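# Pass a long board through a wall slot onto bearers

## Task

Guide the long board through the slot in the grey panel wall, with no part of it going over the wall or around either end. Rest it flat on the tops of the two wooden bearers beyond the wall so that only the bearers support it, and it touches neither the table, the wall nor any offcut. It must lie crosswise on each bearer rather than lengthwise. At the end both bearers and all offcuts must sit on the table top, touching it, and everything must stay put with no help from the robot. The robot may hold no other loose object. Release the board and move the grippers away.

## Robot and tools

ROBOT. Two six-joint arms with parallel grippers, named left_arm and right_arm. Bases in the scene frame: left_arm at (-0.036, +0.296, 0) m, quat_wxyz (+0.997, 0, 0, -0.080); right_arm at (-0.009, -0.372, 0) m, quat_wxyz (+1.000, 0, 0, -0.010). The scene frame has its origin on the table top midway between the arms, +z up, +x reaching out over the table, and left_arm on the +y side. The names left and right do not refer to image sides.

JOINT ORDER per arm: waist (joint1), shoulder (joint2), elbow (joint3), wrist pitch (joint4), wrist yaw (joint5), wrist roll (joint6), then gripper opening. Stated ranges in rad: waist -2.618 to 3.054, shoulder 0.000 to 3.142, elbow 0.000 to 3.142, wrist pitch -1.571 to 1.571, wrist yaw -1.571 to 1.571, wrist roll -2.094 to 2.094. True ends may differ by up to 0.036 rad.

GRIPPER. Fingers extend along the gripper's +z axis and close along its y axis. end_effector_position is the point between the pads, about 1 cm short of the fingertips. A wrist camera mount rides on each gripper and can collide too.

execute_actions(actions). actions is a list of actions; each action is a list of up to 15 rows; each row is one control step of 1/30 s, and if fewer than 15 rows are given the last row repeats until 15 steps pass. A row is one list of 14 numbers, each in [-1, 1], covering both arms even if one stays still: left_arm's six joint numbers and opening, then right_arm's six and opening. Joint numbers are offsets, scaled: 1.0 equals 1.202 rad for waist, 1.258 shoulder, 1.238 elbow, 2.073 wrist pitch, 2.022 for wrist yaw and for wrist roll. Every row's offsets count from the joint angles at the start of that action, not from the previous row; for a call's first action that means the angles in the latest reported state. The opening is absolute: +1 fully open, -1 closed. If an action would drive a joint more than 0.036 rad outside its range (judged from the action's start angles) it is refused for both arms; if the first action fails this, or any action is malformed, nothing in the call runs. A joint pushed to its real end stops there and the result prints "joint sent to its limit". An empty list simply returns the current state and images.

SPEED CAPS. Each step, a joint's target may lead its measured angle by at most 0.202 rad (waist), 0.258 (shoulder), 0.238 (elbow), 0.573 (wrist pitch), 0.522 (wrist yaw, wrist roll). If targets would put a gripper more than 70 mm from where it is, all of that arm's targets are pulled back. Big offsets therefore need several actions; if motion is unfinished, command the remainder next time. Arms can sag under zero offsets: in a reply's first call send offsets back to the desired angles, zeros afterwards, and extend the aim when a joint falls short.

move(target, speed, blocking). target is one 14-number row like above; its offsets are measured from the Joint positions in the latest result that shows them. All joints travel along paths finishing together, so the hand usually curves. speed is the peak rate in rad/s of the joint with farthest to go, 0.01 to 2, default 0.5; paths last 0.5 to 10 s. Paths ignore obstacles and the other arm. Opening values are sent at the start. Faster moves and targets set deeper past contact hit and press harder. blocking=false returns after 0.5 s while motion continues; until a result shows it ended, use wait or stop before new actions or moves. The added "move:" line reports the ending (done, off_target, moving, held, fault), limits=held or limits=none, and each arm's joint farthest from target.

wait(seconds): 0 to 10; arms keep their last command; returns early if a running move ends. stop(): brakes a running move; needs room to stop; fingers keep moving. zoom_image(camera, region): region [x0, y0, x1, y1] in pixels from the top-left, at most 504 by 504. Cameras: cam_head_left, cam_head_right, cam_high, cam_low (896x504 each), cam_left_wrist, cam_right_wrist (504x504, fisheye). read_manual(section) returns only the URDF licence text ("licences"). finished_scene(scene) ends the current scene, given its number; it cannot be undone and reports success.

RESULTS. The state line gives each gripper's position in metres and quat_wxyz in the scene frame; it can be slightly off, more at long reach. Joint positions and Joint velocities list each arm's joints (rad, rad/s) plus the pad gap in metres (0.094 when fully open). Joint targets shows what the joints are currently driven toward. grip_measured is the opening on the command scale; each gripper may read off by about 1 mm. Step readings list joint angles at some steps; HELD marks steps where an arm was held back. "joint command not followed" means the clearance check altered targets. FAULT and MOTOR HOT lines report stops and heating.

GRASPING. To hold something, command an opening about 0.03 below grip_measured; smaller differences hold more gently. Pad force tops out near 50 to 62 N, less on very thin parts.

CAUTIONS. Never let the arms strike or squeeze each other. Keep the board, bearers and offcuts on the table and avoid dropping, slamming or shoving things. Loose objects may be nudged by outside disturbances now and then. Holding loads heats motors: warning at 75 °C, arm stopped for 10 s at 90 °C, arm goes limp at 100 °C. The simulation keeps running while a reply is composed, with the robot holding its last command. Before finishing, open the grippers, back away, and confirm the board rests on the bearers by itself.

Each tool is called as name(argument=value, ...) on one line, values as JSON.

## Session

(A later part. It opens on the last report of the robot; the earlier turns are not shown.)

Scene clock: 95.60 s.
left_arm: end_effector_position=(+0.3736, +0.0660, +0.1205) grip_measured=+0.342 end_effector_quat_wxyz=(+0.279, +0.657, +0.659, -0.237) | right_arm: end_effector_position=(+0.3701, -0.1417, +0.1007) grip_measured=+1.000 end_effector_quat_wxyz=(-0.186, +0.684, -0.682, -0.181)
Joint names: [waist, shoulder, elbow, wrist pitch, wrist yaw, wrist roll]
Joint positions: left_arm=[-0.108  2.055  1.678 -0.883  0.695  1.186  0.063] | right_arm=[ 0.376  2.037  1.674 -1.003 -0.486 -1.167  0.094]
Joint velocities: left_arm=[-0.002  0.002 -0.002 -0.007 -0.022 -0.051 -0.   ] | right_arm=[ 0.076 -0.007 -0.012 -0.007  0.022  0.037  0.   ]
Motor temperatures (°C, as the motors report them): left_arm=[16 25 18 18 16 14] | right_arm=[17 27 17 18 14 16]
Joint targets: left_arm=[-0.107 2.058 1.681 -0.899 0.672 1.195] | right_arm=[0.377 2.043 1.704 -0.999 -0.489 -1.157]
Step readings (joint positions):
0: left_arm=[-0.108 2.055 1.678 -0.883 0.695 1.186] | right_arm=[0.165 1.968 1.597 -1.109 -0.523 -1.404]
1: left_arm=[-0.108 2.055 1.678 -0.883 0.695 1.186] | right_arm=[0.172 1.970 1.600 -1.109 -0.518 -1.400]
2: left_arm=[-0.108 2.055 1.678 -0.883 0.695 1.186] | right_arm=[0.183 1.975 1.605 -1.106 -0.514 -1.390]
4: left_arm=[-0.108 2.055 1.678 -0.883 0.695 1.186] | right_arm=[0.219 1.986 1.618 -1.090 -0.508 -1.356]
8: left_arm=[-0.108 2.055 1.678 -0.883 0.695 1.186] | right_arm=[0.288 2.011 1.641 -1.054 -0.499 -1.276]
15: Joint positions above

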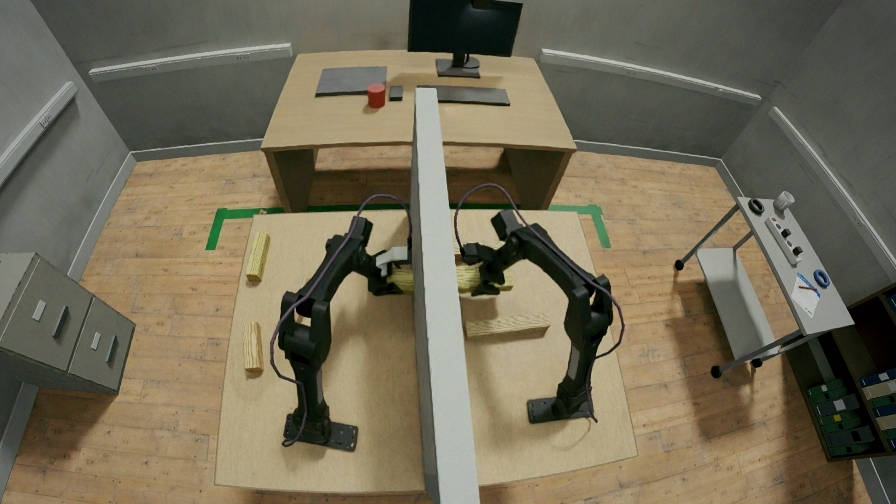

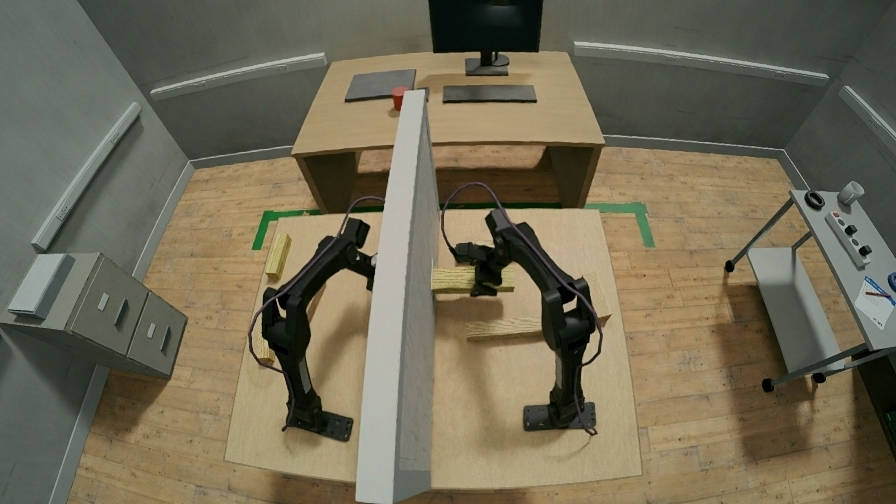

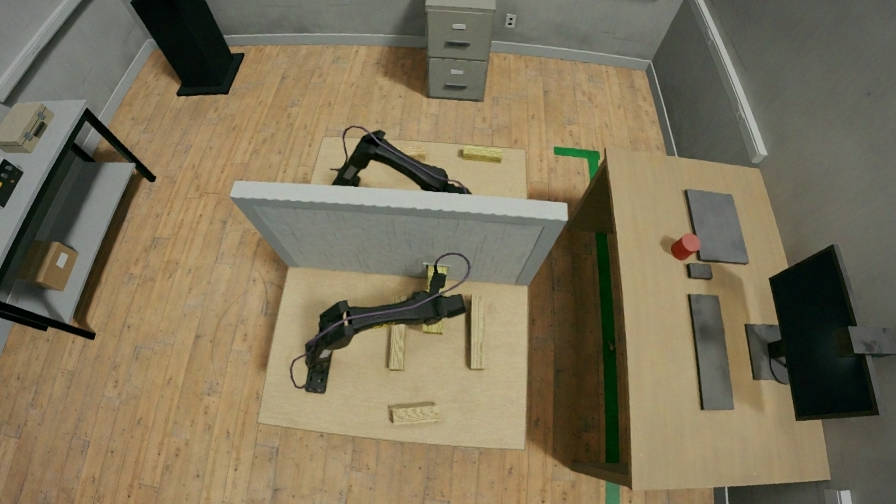

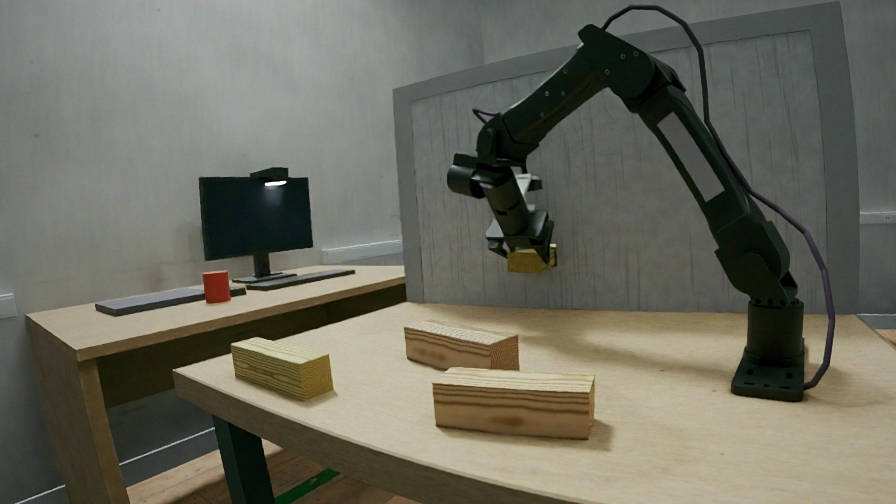

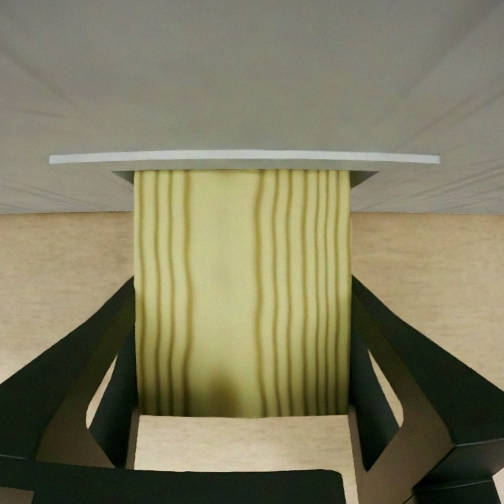

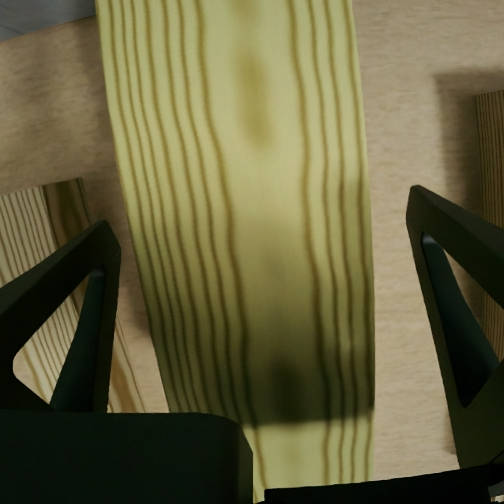

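execute_actions(actions=[[[0.0008,0.0024,0.0024,-0.0077,-0.0114,0.0045,0.05,0.0331,0.0139,0.0342,0.0039,-0.0002,0.0091,1],[0.0008,0.0024,0.0024,-0.0077,-0.0114,0.0045,0.05,0.0327,0.0149,0.0381,0.0050,0.0013,0.0159,1],[0.0008,0.0024,0.0024,-0.0077,-0.0114,0.0045,0.05,0.0410,0.0169,0.0425,0.0063,0.0032,0.0239,1],[0.0008,0.0024,0.0024,-0.0077,-0.0114,0.0045,0.05,0.0417,0.0210,0.0490,0.0079,0.0052,0.0329,1],[0.0008,0.0024,0.0024,-0.0077,-0.0114,0.0045,0.05,0.0438,0.0234,0.0534,0.0086,0.0062,0.0375,1],[0.0008,0.0024,0.0024,-0.0077,-0.0114,0.0045,0.05,0.0511,0.0266,0.0589,0.0094,0.0073,0.0420,1],[0.0008,0.0024,0.0024,-0.0077,-0.0114,0.0045,0.05,0.0581,0.0297,0.0643,0.0101,0.0083,0.0465,0.95],[0.0008,0.0024,0.0024,-0.0077,-0.0114,0.0045,0.05,0.0650,0.0328,0.0698,0.0109,0.0093,0.0511,0.9],[0.0008,0.0024,0.0024,-0.0077,-0.0114,0.0045,0.05,0.0719,0.0359,0.0752,0.0117,0.0104,0.0556,0.84],[0.0008,0.0024,0.0024,-0.0077,-0.0114,0.0045,0.05,0.0789,0.0390,0.0807,0.0124,0.0114,0.0601,0.78],[0.0008,0.0024,0.0024,-0.0077,-0.0114,0.0045,0.05,0.0858,0.0421,0.0861,0.0132,0.0124,0.0647,0.72],[0.0008,0.0024,0.0024,-0.0077,-0.0114,0.0045,0.05,0.0864,0.0446,0.0905,0.0140,0.0135,0.0692,0.66],[0.0008,0.0024,0.0024,-0.0077,-0.0114,0.0045,0.05,0.0816,0.0440,0.0902,0.0138,0.0132,0.0681,0.6],[0.0008,0.0024,0.0024,-0.0077,-0.0114,0.0045,0.05,0.0821,0.0437,0.0902,0.0134,0.0127,0.0658,0.55],[0.0008,0.0024,0.0024,-0.0077,-0.0114,0.0045,0.05,0.0834,0.0424,0.0889,0.0121,0.0109,0.0579,0.52]]])

Scene clock: 96.87 s.
left_arm: end_effector_position=(+0.3736, +0.0660, +0.1205) grip_measured=+0.342 end_effector_quat_wxyz=(+0.279, +0.657, +0.659, -0.237) | right_arm: end_effector_position=(+0.3693, -0.0983, +0.1050) grip_measured=+0.538 end_effector_quat_wxyz=(-0.189, +0.683, -0.682, -0.179)
Joint names: [waist, shoulder, elbow, wrist pitch, wrist yaw, wrist roll]
Joint positions: left_arm=[-0.108  2.055  1.678 -0.883  0.695  1.186  0.063] | right_arm=[ 0.474  2.082  1.755 -0.982 -0.462 -1.057  0.072]
Joint velocities: left_arm=[ 0.002 -0.007  0.002 -0.066 -0.022 -0.066  0.   ] | right_arm=[ 0.017 -0.012 -0.002  0.051 -0.022 -0.037 -0.031]
Motor temperatures (°C, as the motors report them): left_arm=[16 25 18 18 16 14] | right_arm=[17 27 17 18 14 16]
Joint targets: left_arm=[-0.107 2.058 1.681 -0.899 0.672 1.195] | right_arm=[0.476 2.090 1.784 -0.977 -0.464 -1.050]
Step readings (joint positions):
0: left_arm=[-0.108 2.055 1.678 -0.883 0.695 1.186] | right_arm=[0.377 2.037 1.675 -1.003 -0.483 -1.163]
1: left_arm=[-0.108 2.055 1.678 -0.883 0.695 1.186] | right_arm=[0.380 2.037 1.676 -1.003 -0.481 -1.161]
2: left_arm=[-0.108 2.055 1.678 -0.883 0.695 1.186] | right_arm=[0.384 2.040 1.681 -1.003 -0.479 -1.157]
4: left_arm=[-0.108 2.055 1.678 -0.883 0.695 1.186] | right_arm=[0.400 2.047 1.694 -1.001 -0.475 -1.143]
8: left_arm=[-0.108 2.055 1.678 -0.883 0.695 1.186] | right_arm=[0.432 2.061 1.720 -0.994 -0.470 -1.107]
15: Joint positions above

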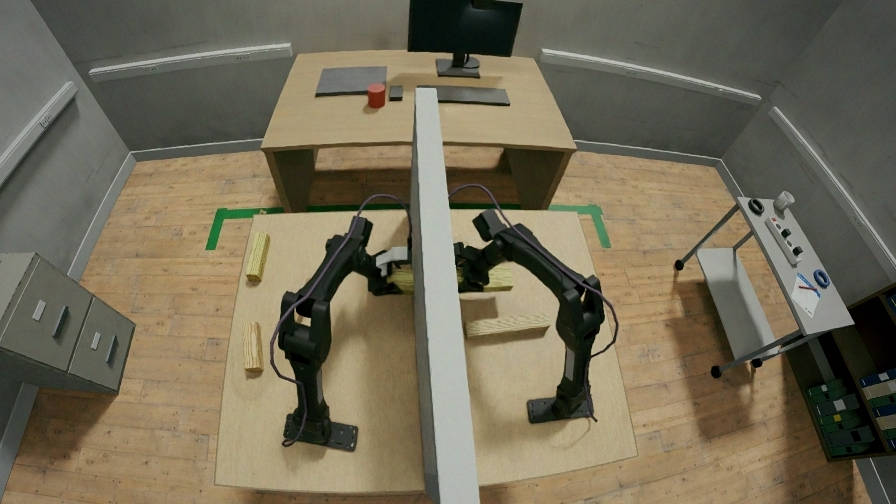

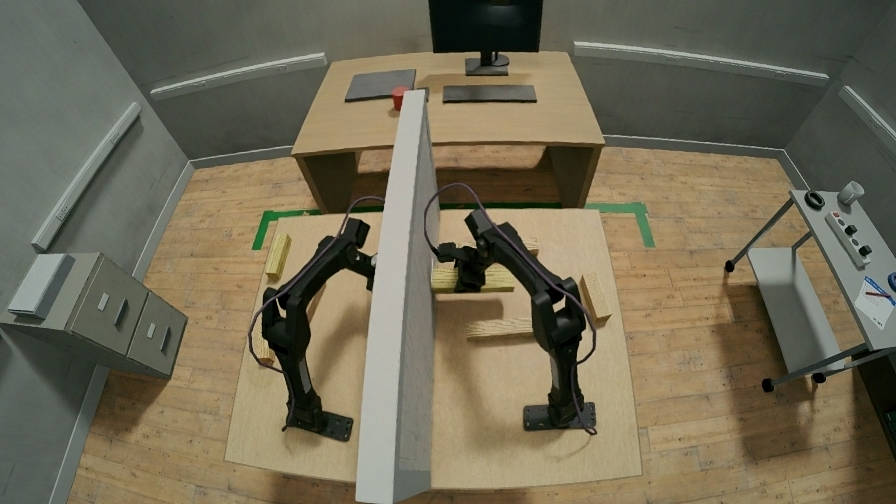

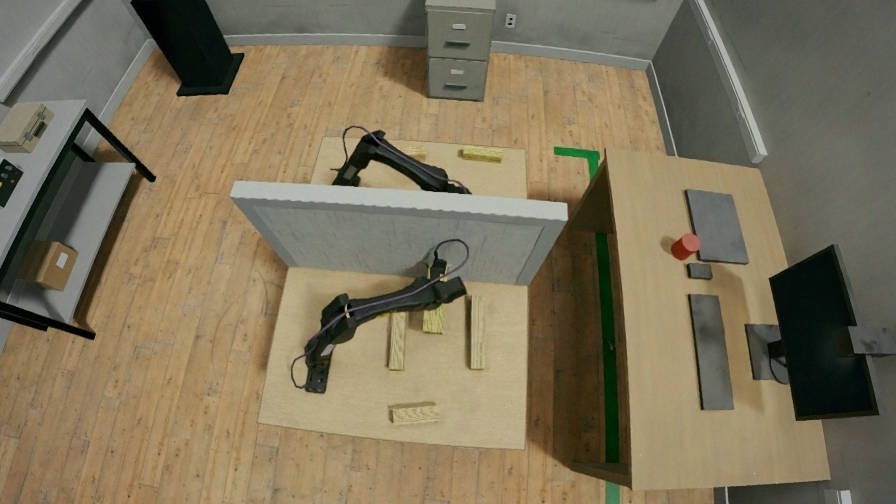

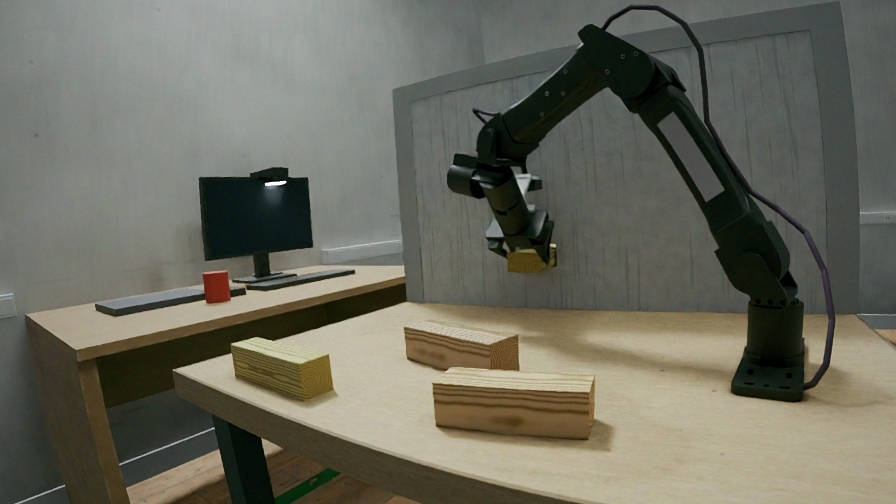

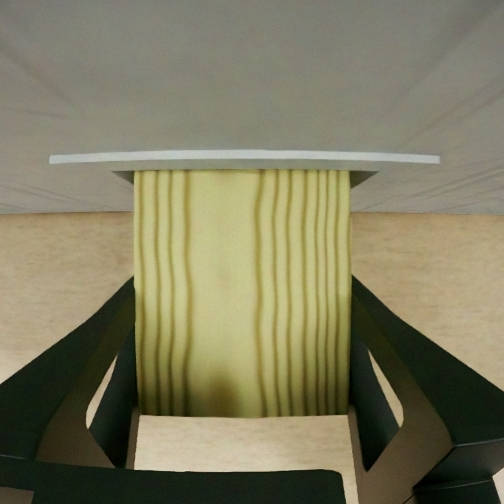

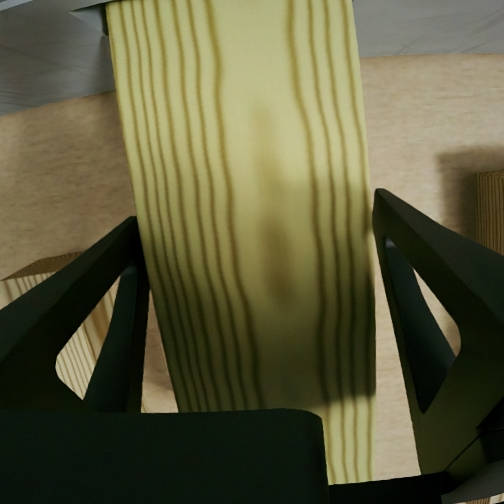

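execute_actions(actions=[[[0.0008,0.0024,0.0024,-0.0077,-0.0114,0.0045,0.05,0.001,0.002,0.016,0.001,-0.004,0.002,0.45],[0.0008,0.0024,0.0024,-0.0077,-0.0114,0.0045,0.05,0,-0.002,0.011,0,-0.006,0.001,0.40],[0.0008,0.0024,0.0024,-0.0077,-0.0114,0.0045,0.05,0,-0.004,0.0065,-0.001,-0.0074,0,0.37],[0.0008,0.0024,0.0024,-0.0077,-0.0114,0.0045,0.05,0,-0.004,0.0065,-0.001,-0.0074,0,0.34],[0.0008,0.0024,0.0024,-0.0077,-0.0114,0.0045,0.05,0,-0.004,0.0065,-0.001,-0.0074,0,0.29],[0.0008,0.0024,0.0024,-0.0077,-0.0114,0.0045,0.05,0,-0.004,0.0065,-0.001,-0.0074,0,0.2],[0.0008,0.0024,0.0024,-0.0077,-0.0114,0.0045,0.05,0,-0.004,0.0065,-0.001,-0.0074,0,0.05],[0.0006,0.0008,0.0032,-0.0066,-0.0091,0.0036,0.05,0,-0.0072,0.0083,0.0019,-0.0117,0,0.05],[0.0005,-0.0008,0.0040,-0.0056,-0.0068,0.0027,0.05,0,-0.0104,0.0100,0.0048,-0.0159,0,0.05],[0.0003,-0.0024,0.0049,-0.0045,-0.0046,0.0018,0.05,0,-0.0135,0.0118,0.0077,-0.0202,0,0.05],[0.0002,-0.0040,0.0057,-0.0035,-0.0023,0.0009,0.05,0,-0.0167,0.0135,0.0106,-0.0244,0,0.05],[0,-0.0056,0.0065,-0.0024,0,0,0.05,0,-0.0199,0.0153,0.0135,-0.0287,0,0.05],[0,-0.0056,0.0065,-0.0024,0,0,0.25,0,-0.0199,0.0153,0.0135,-0.0287,0,0.05],[0,-0.0056,0.0065,-0.0024,0,0,0.40,0,-0.0199,0.0153,0.0135,-0.0287,0,0.05],[0,-0.0056,0.0065,-0.0024,0,0,0.8,0,-0.0199,0.0153,0.0135,-0.0287,0,0.05]]])

Scene clock: 98.63 s.
left_arm: end_effector_position=(+0.3736, +0.0661, +0.1204) grip_measured=+0.566 end_effector_quat_wxyz=(+0.279, +0.657, +0.659, -0.237) | right_arm: end_effector_position=(+0.3694, -0.0980, +0.1052) grip_measured=+0.346 end_effector_quat_wxyz=(-0.189, +0.683, -0.682, -0.180)
Joint names: [waist, shoulder, elbow, wrist pitch, wrist yaw, wrist roll]
Joint positions: left_arm=[-0.108  2.055  1.678 -0.883  0.694  1.185  0.074] | right_arm=[ 0.474  2.082  1.755 -0.981 -0.464 -1.057  0.063]
Joint velocities: left_arm=[-0.007 -0.012 -0.007  0.007 -0.051  0.051  0.42 ] | right_arm=[ 0.007  0.007 -0.017 -0.125 -0.066 -0.022 -0.   ]
Motor temperatures (°C, as the motors report them): left_arm=[16 25 18 18 16 14] | right_arm=[17 27 17 18 14 16]
Joint targets: left_arm=[-0.108 2.048 1.686 -0.888 0.695 1.186] | right_arm=[0.474 2.057 1.774 -0.954 -0.520 -1.057]
Step readings (joint positions):
0: left_arm=[-0.108 2.055 1.678 -0.883 0.695 1.186] | right_arm=[0.474 2.082 1.755 -0.982 -0.459 -1.055]
1: left_arm=[-0.108 2.055 1.678 -0.883 0.695 1.186] | right_arm=[0.474 2.082 1.755 -0.982 -0.459 -1.055]
2: left_arm=[-0.108 2.055 1.678 -0.883 0.695 1.186] | right_arm=[0.474 2.082 1.755 -0.982 -0.459 -1.055]
4: left_arm=[-0.108 2.055 1.678 -0.883 0.695 1.185] | right_arm=[0.474 2.082 1.755 -0.982 -0.460 -1.055]
8: left_arm=[-0.108 2.055 1.678 -0.883 0.695 1.185] | right_arm=[0.474 2.082 1.755 -0.982 -0.460 -1.056]
15: Joint positions above

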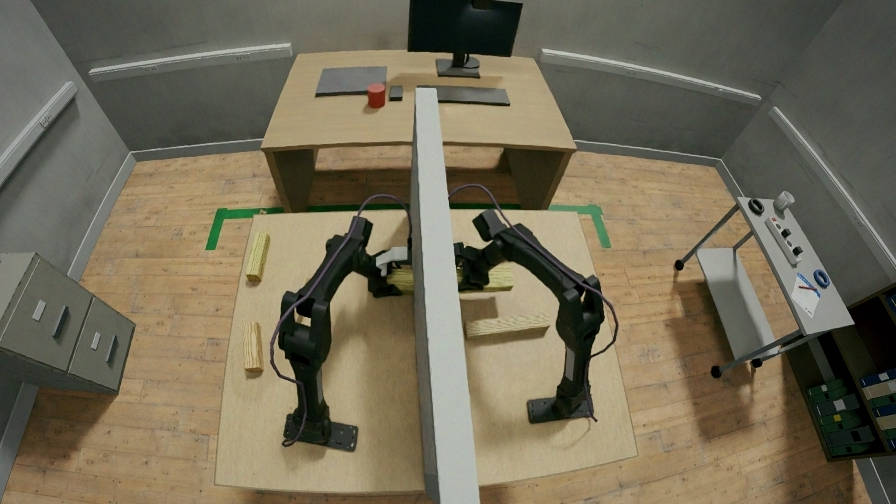

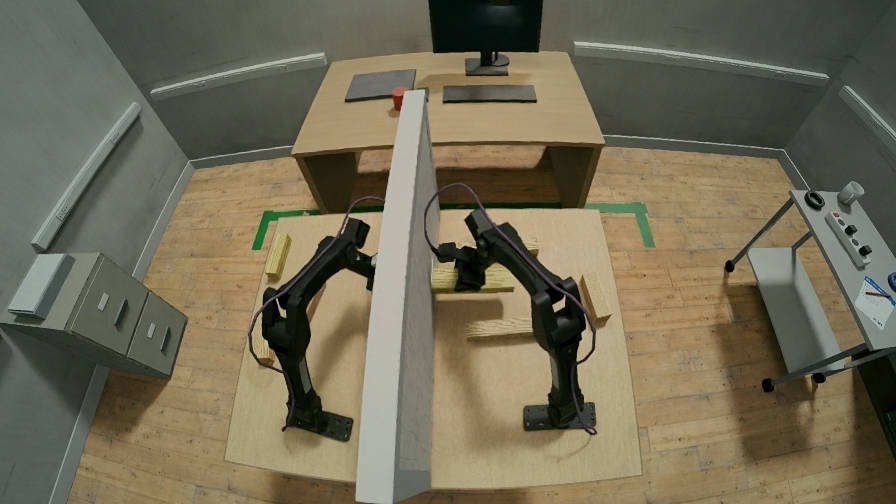

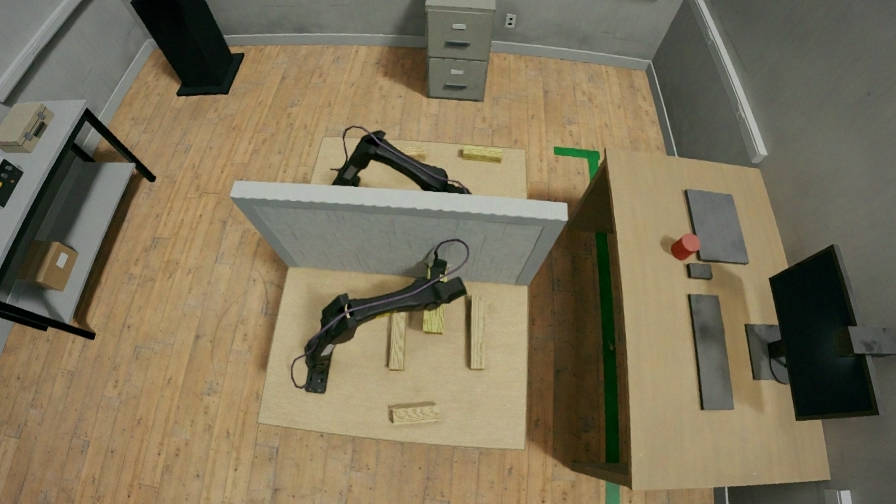

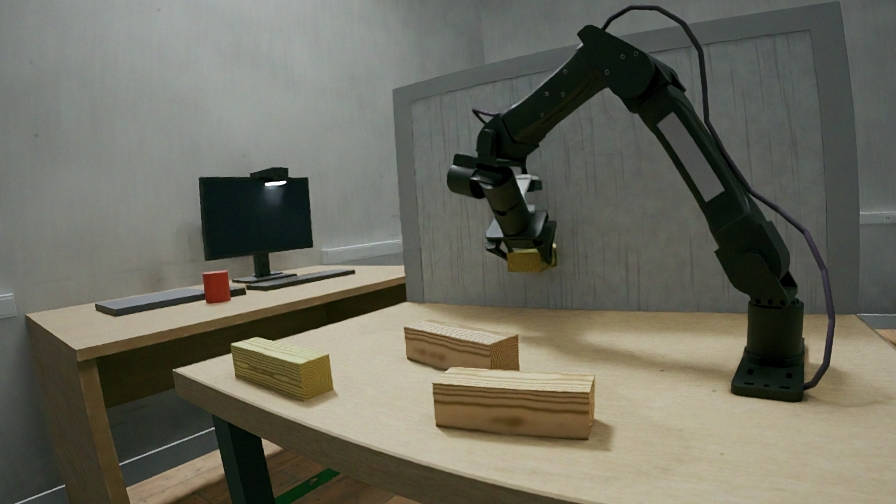

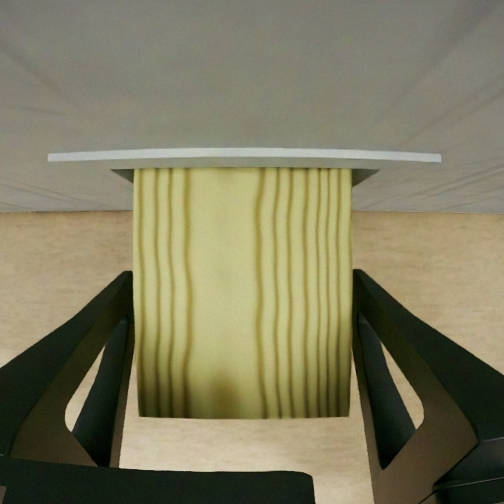

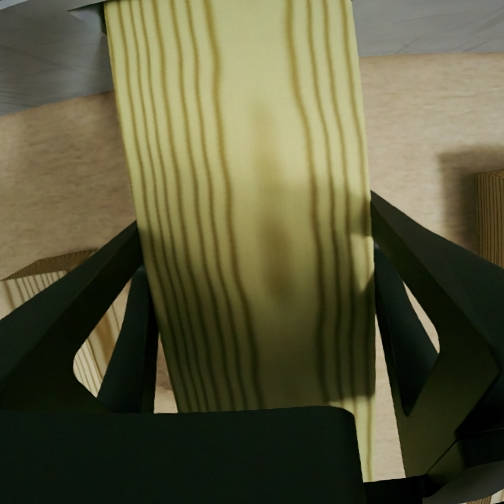

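execute_actions(actions=[])

Scene clock: 98.83 s.
left_arm: end_effector_position=(+0.3738, +0.0665, +0.1201) grip_measured=+0.798 end_effector_quat_wxyz=(+0.278, +0.657, +0.660, -0.236) | right_arm: end_effector_position=(+0.3692, -0.0978, +0.1053) grip_measured=+0.346 end_effector_quat_wxyz=(-0.190, +0.683, -0.682, -0.180)
Joint names: [waist, shoulder, elbow, wrist pitch, wrist yaw, wrist roll]
Joint positions: left_arm=[-0.108  2.055  1.678 -0.883  0.691  1.185  0.084] | right_arm=[ 0.474  2.082  1.755 -0.981 -0.465 -1.057  0.063]
Joint velocities: left_arm=[ 0.012  0.007 -0.017  0.007 -0.022 -0.022 -0.   ] | right_arm=[ 0.032  0.002 -0.002  0.037 -0.051 -0.022  0.   ]
Motor temperatures (°C, as the motors report them): left_arm=[16 25 18 18 16 14] | right_arm=[17 27 17 18 14 16]
Joint targets: left_arm=[-0.108 2.048 1.686 -0.888 0.695 1.186] | right_arm=[0.474 2.057 1.774 -0.954 -0.520 -1.057]

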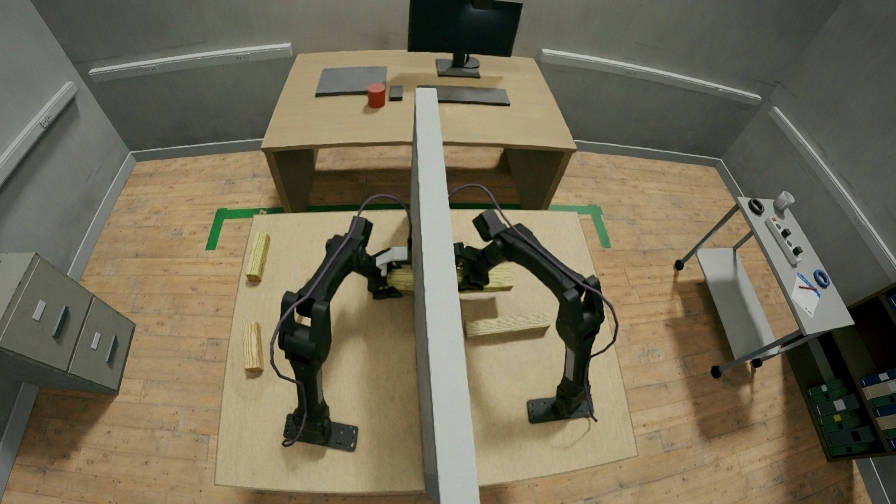

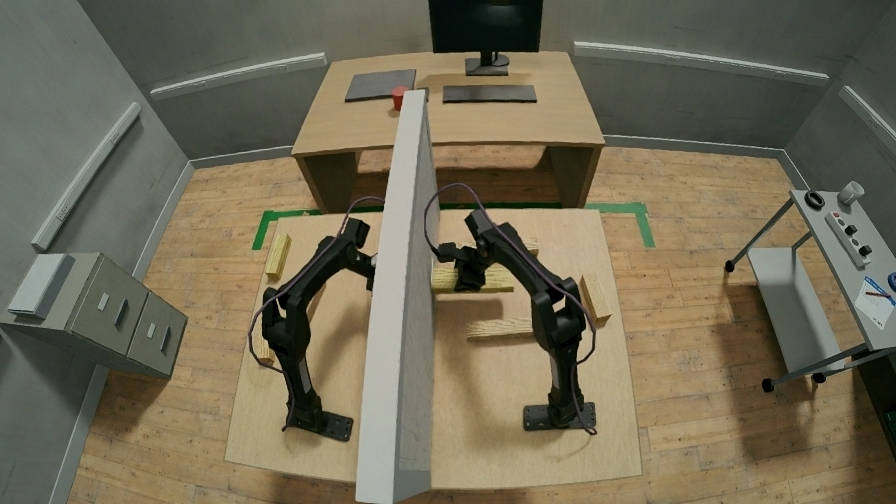

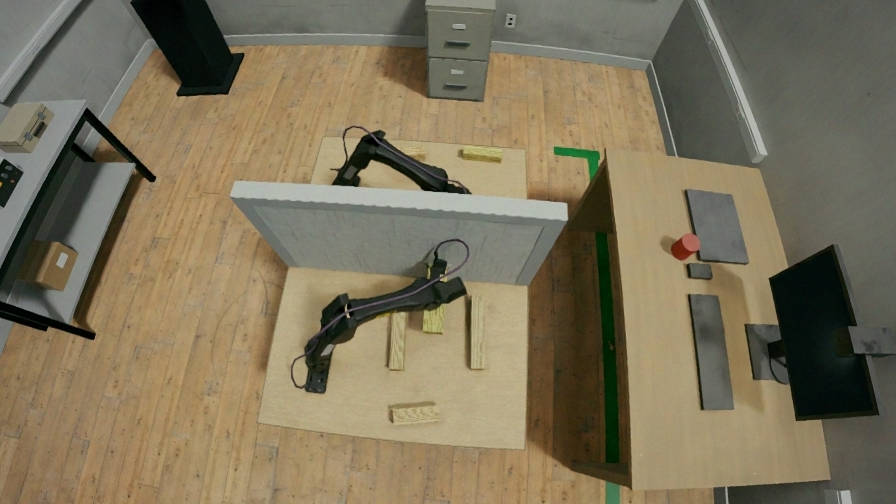

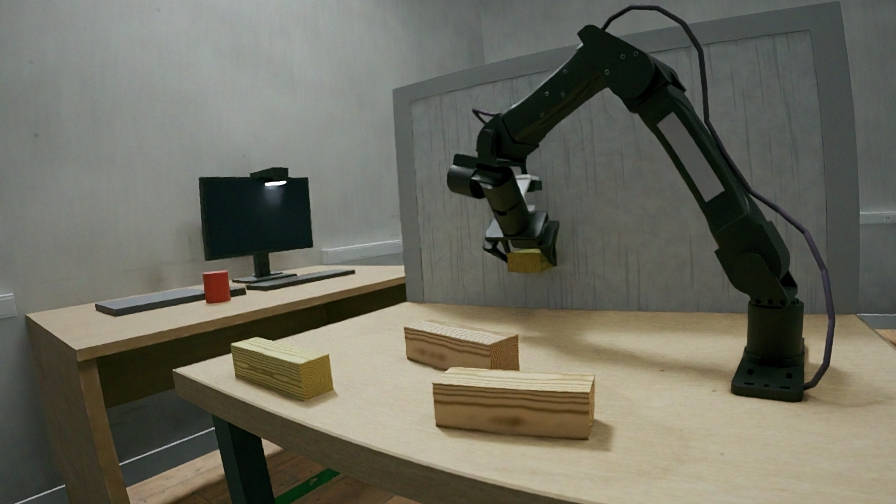

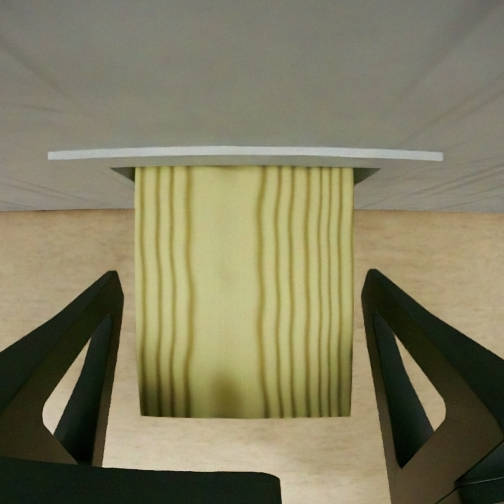

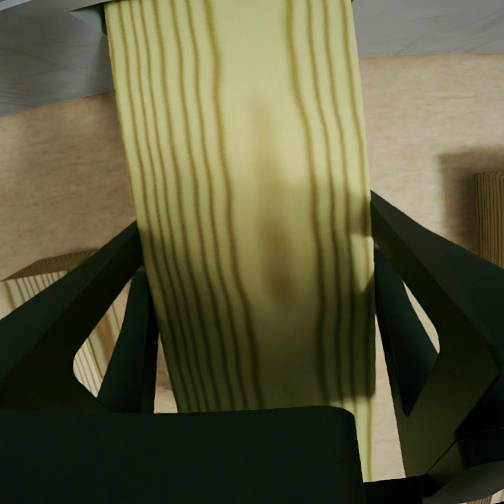

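execute_actions(actions=[[[0,-0.0056,0.0065,-0.0024,0.004,0,0.8,-0.0329,-0.0426,-0.0152,0.0067,-0.0342,-0.0094,0.05],[0,-0.0056,0.0065,-0.0024,0.004,0,0.8,-0.0324,-0.0452,-0.0172,0.0041,-0.0355,-0.0160,0.05],[0,-0.0056,0.0065,-0.0024,0.004,0,0.8,-0.0404,-0.0480,-0.0187,0.0010,-0.0371,-0.0236,0.05],[0,-0.0056,0.0065,-0.0024,0.004,0,0.8,-0.0411,-0.0529,-0.0240,-0.0024,-0.0389,-0.0324,0.05],[0,-0.0056,0.0065,-0.0024,0.004,0,0.8,-0.0432,-0.0558,-0.0275,-0.0042,-0.0398,-0.0367,0.05],[0,-0.0056,0.0065,-0.0024,0.004,0,0.8,-0.0502,-0.0595,-0.0319,-0.0060,-0.0408,-0.0411,0.05],[0,-0.0056,0.0065,-0.0024,0.004,0,0.8,-0.0570,-0.0632,-0.0363,-0.0079,-0.0416,-0.0455,0.05],[0,-0.0056,0.0065,-0.0024,0.004,0,0.8,-0.0637,-0.0669,-0.0407,-0.0097,-0.0425,-0.0499,0.05],[0,-0.0056,0.0065,-0.0024,0.004,0,0.8,-0.0705,-0.0706,-0.0452,-0.0115,-0.0435,-0.0543,0.05],[0,-0.0056,0.0065,-0.0024,0.004,0,0.8,-0.0772,-0.0743,-0.0495,-0.0134,-0.0444,-0.0586,0.05],[0,-0.0056,0.0065,-0.0024,0.004,0,0.8,-0.0839,-0.0780,-0.0540,-0.0152,-0.0452,-0.0630,0.05],[0,-0.0056,0.0065,-0.0024,0.004,0,0.8,-0.0845,-0.0808,-0.0574,-0.0170,-0.0461,-0.0674,0.05],[0,-0.0056,0.0065,-0.0024,0.004,0,0.8,-0.0799,-0.0800,-0.0573,-0.0166,-0.0459,-0.0663,0.05],[0,-0.0056,0.0065,-0.0024,0.004,0,0.8,-0.0804,-0.0797,-0.0573,-0.0158,-0.0455,-0.0641,0.05],[0,-0.0056,0.0065,-0.0024,0.004,0,0.8,-0.0817,-0.0781,-0.0561,-0.0130,-0.0438,-0.0564,0.05]]])

Scene clock: 100.80 s.
left_arm: end_effector_position=(+0.3739, +0.0666, +0.1199) grip_measured=+0.799 end_effector_quat_wxyz=(+0.278, +0.657, +0.660, -0.235) | right_arm: end_effector_position=(+0.3699, -0.1415, +0.1103) grip_measured=+0.346 end_effector_quat_wxyz=(-0.191, +0.683, -0.682, -0.178)
Joint names: [waist, shoulder, elbow, wrist pitch, wrist yaw, wrist roll]
Joint positions: left_arm=[-0.108  2.055  1.678 -0.883  0.69   1.185  0.084] | right_arm=[ 0.377  2.022  1.689 -1.02  -0.485 -1.162  0.063]
Joint velocities: left_arm=[-0.002 -0.007 -0.012  0.007 -0.007  0.007  0.   ] | right_arm=[-0.027 -0.027  0.007  0.037  0.007 -0.007  0.   ]
Motor temperatures (°C, as the motors report them): left_arm=[16 25 18 18 16 14] | right_arm=[17 27 17 18 14 16]
Joint targets: left_arm=[-0.108 2.048 1.686 -0.888 0.699 1.185] | right_arm=[0.376 1.983 1.685 -1.007 -0.554 -1.171]
Step readings (joint positions):
0: left_arm=[-0.108 2.055 1.678 -0.883 0.690 1.185] | right_arm=[0.474 2.082 1.755 -0.981 -0.465 -1.057]
1: left_arm=[-0.108 2.055 1.678 -0.883 0.690 1.185] | right_arm=[0.471 2.080 1.752 -0.979 -0.468 -1.059]
2: left_arm=[-0.108 2.055 1.678 -0.883 0.690 1.185] | right_arm=[0.467 2.077 1.746 -0.980 -0.472 -1.063]
4: left_arm=[-0.108 2.055 1.678 -0.883 0.690 1.185] | right_arm=[0.453 2.069 1.735 -0.985 -0.477 -1.078]
8: left_arm=[-0.108 2.055 1.678 -0.883 0.690 1.185] | right_arm=[0.419 2.050 1.715 -0.999 -0.480 -1.114]
15: Joint positions above

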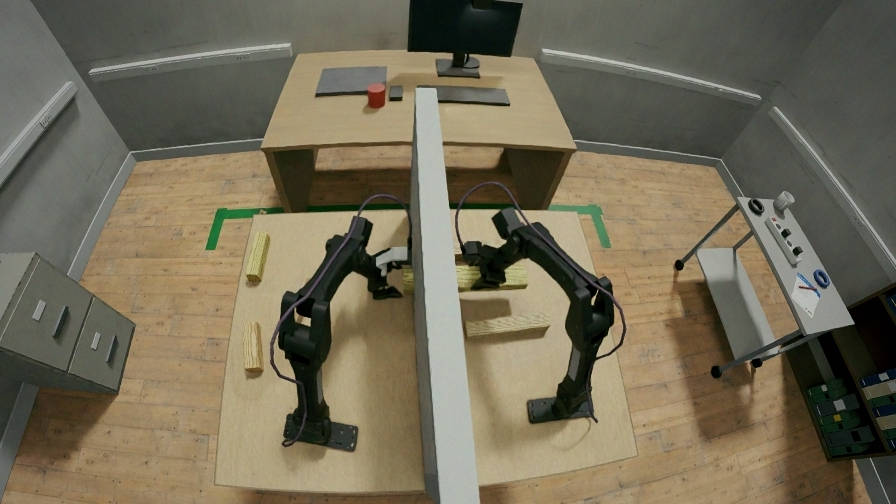

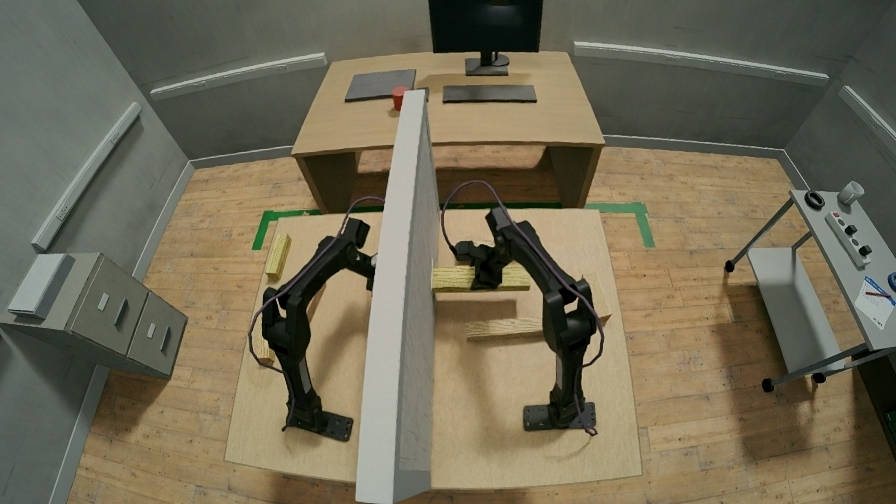

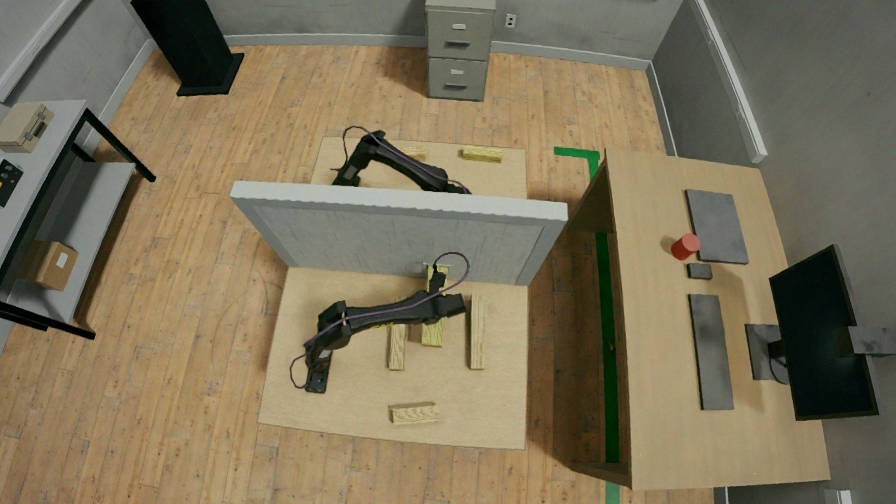

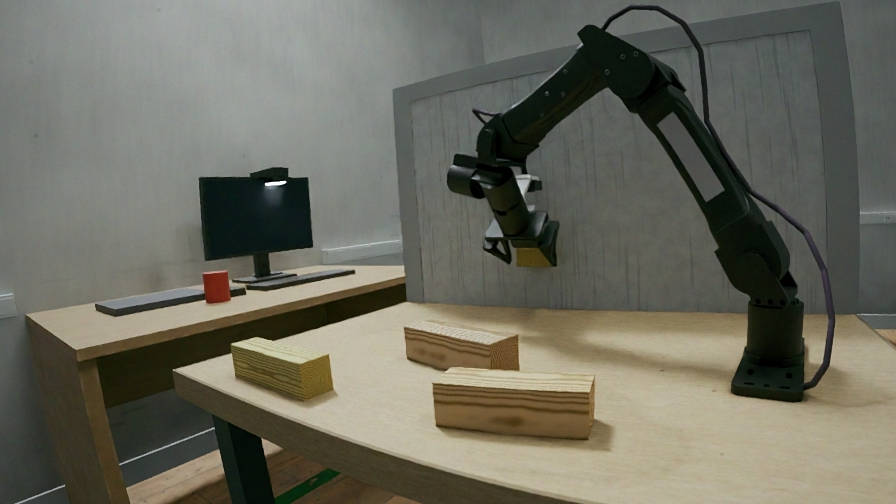

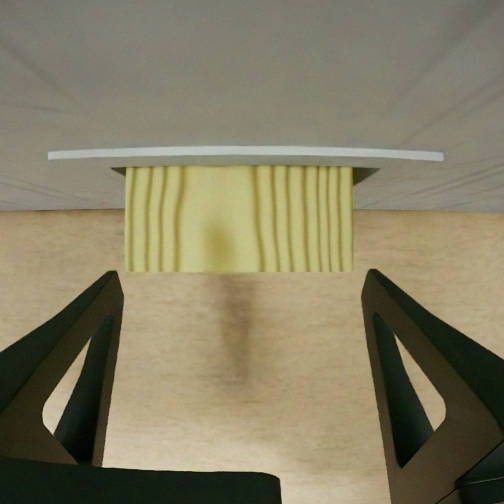

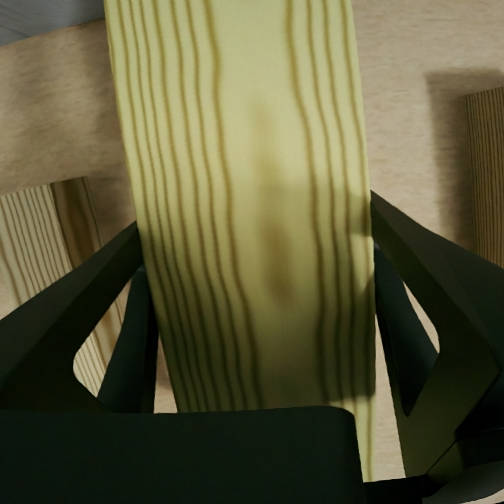

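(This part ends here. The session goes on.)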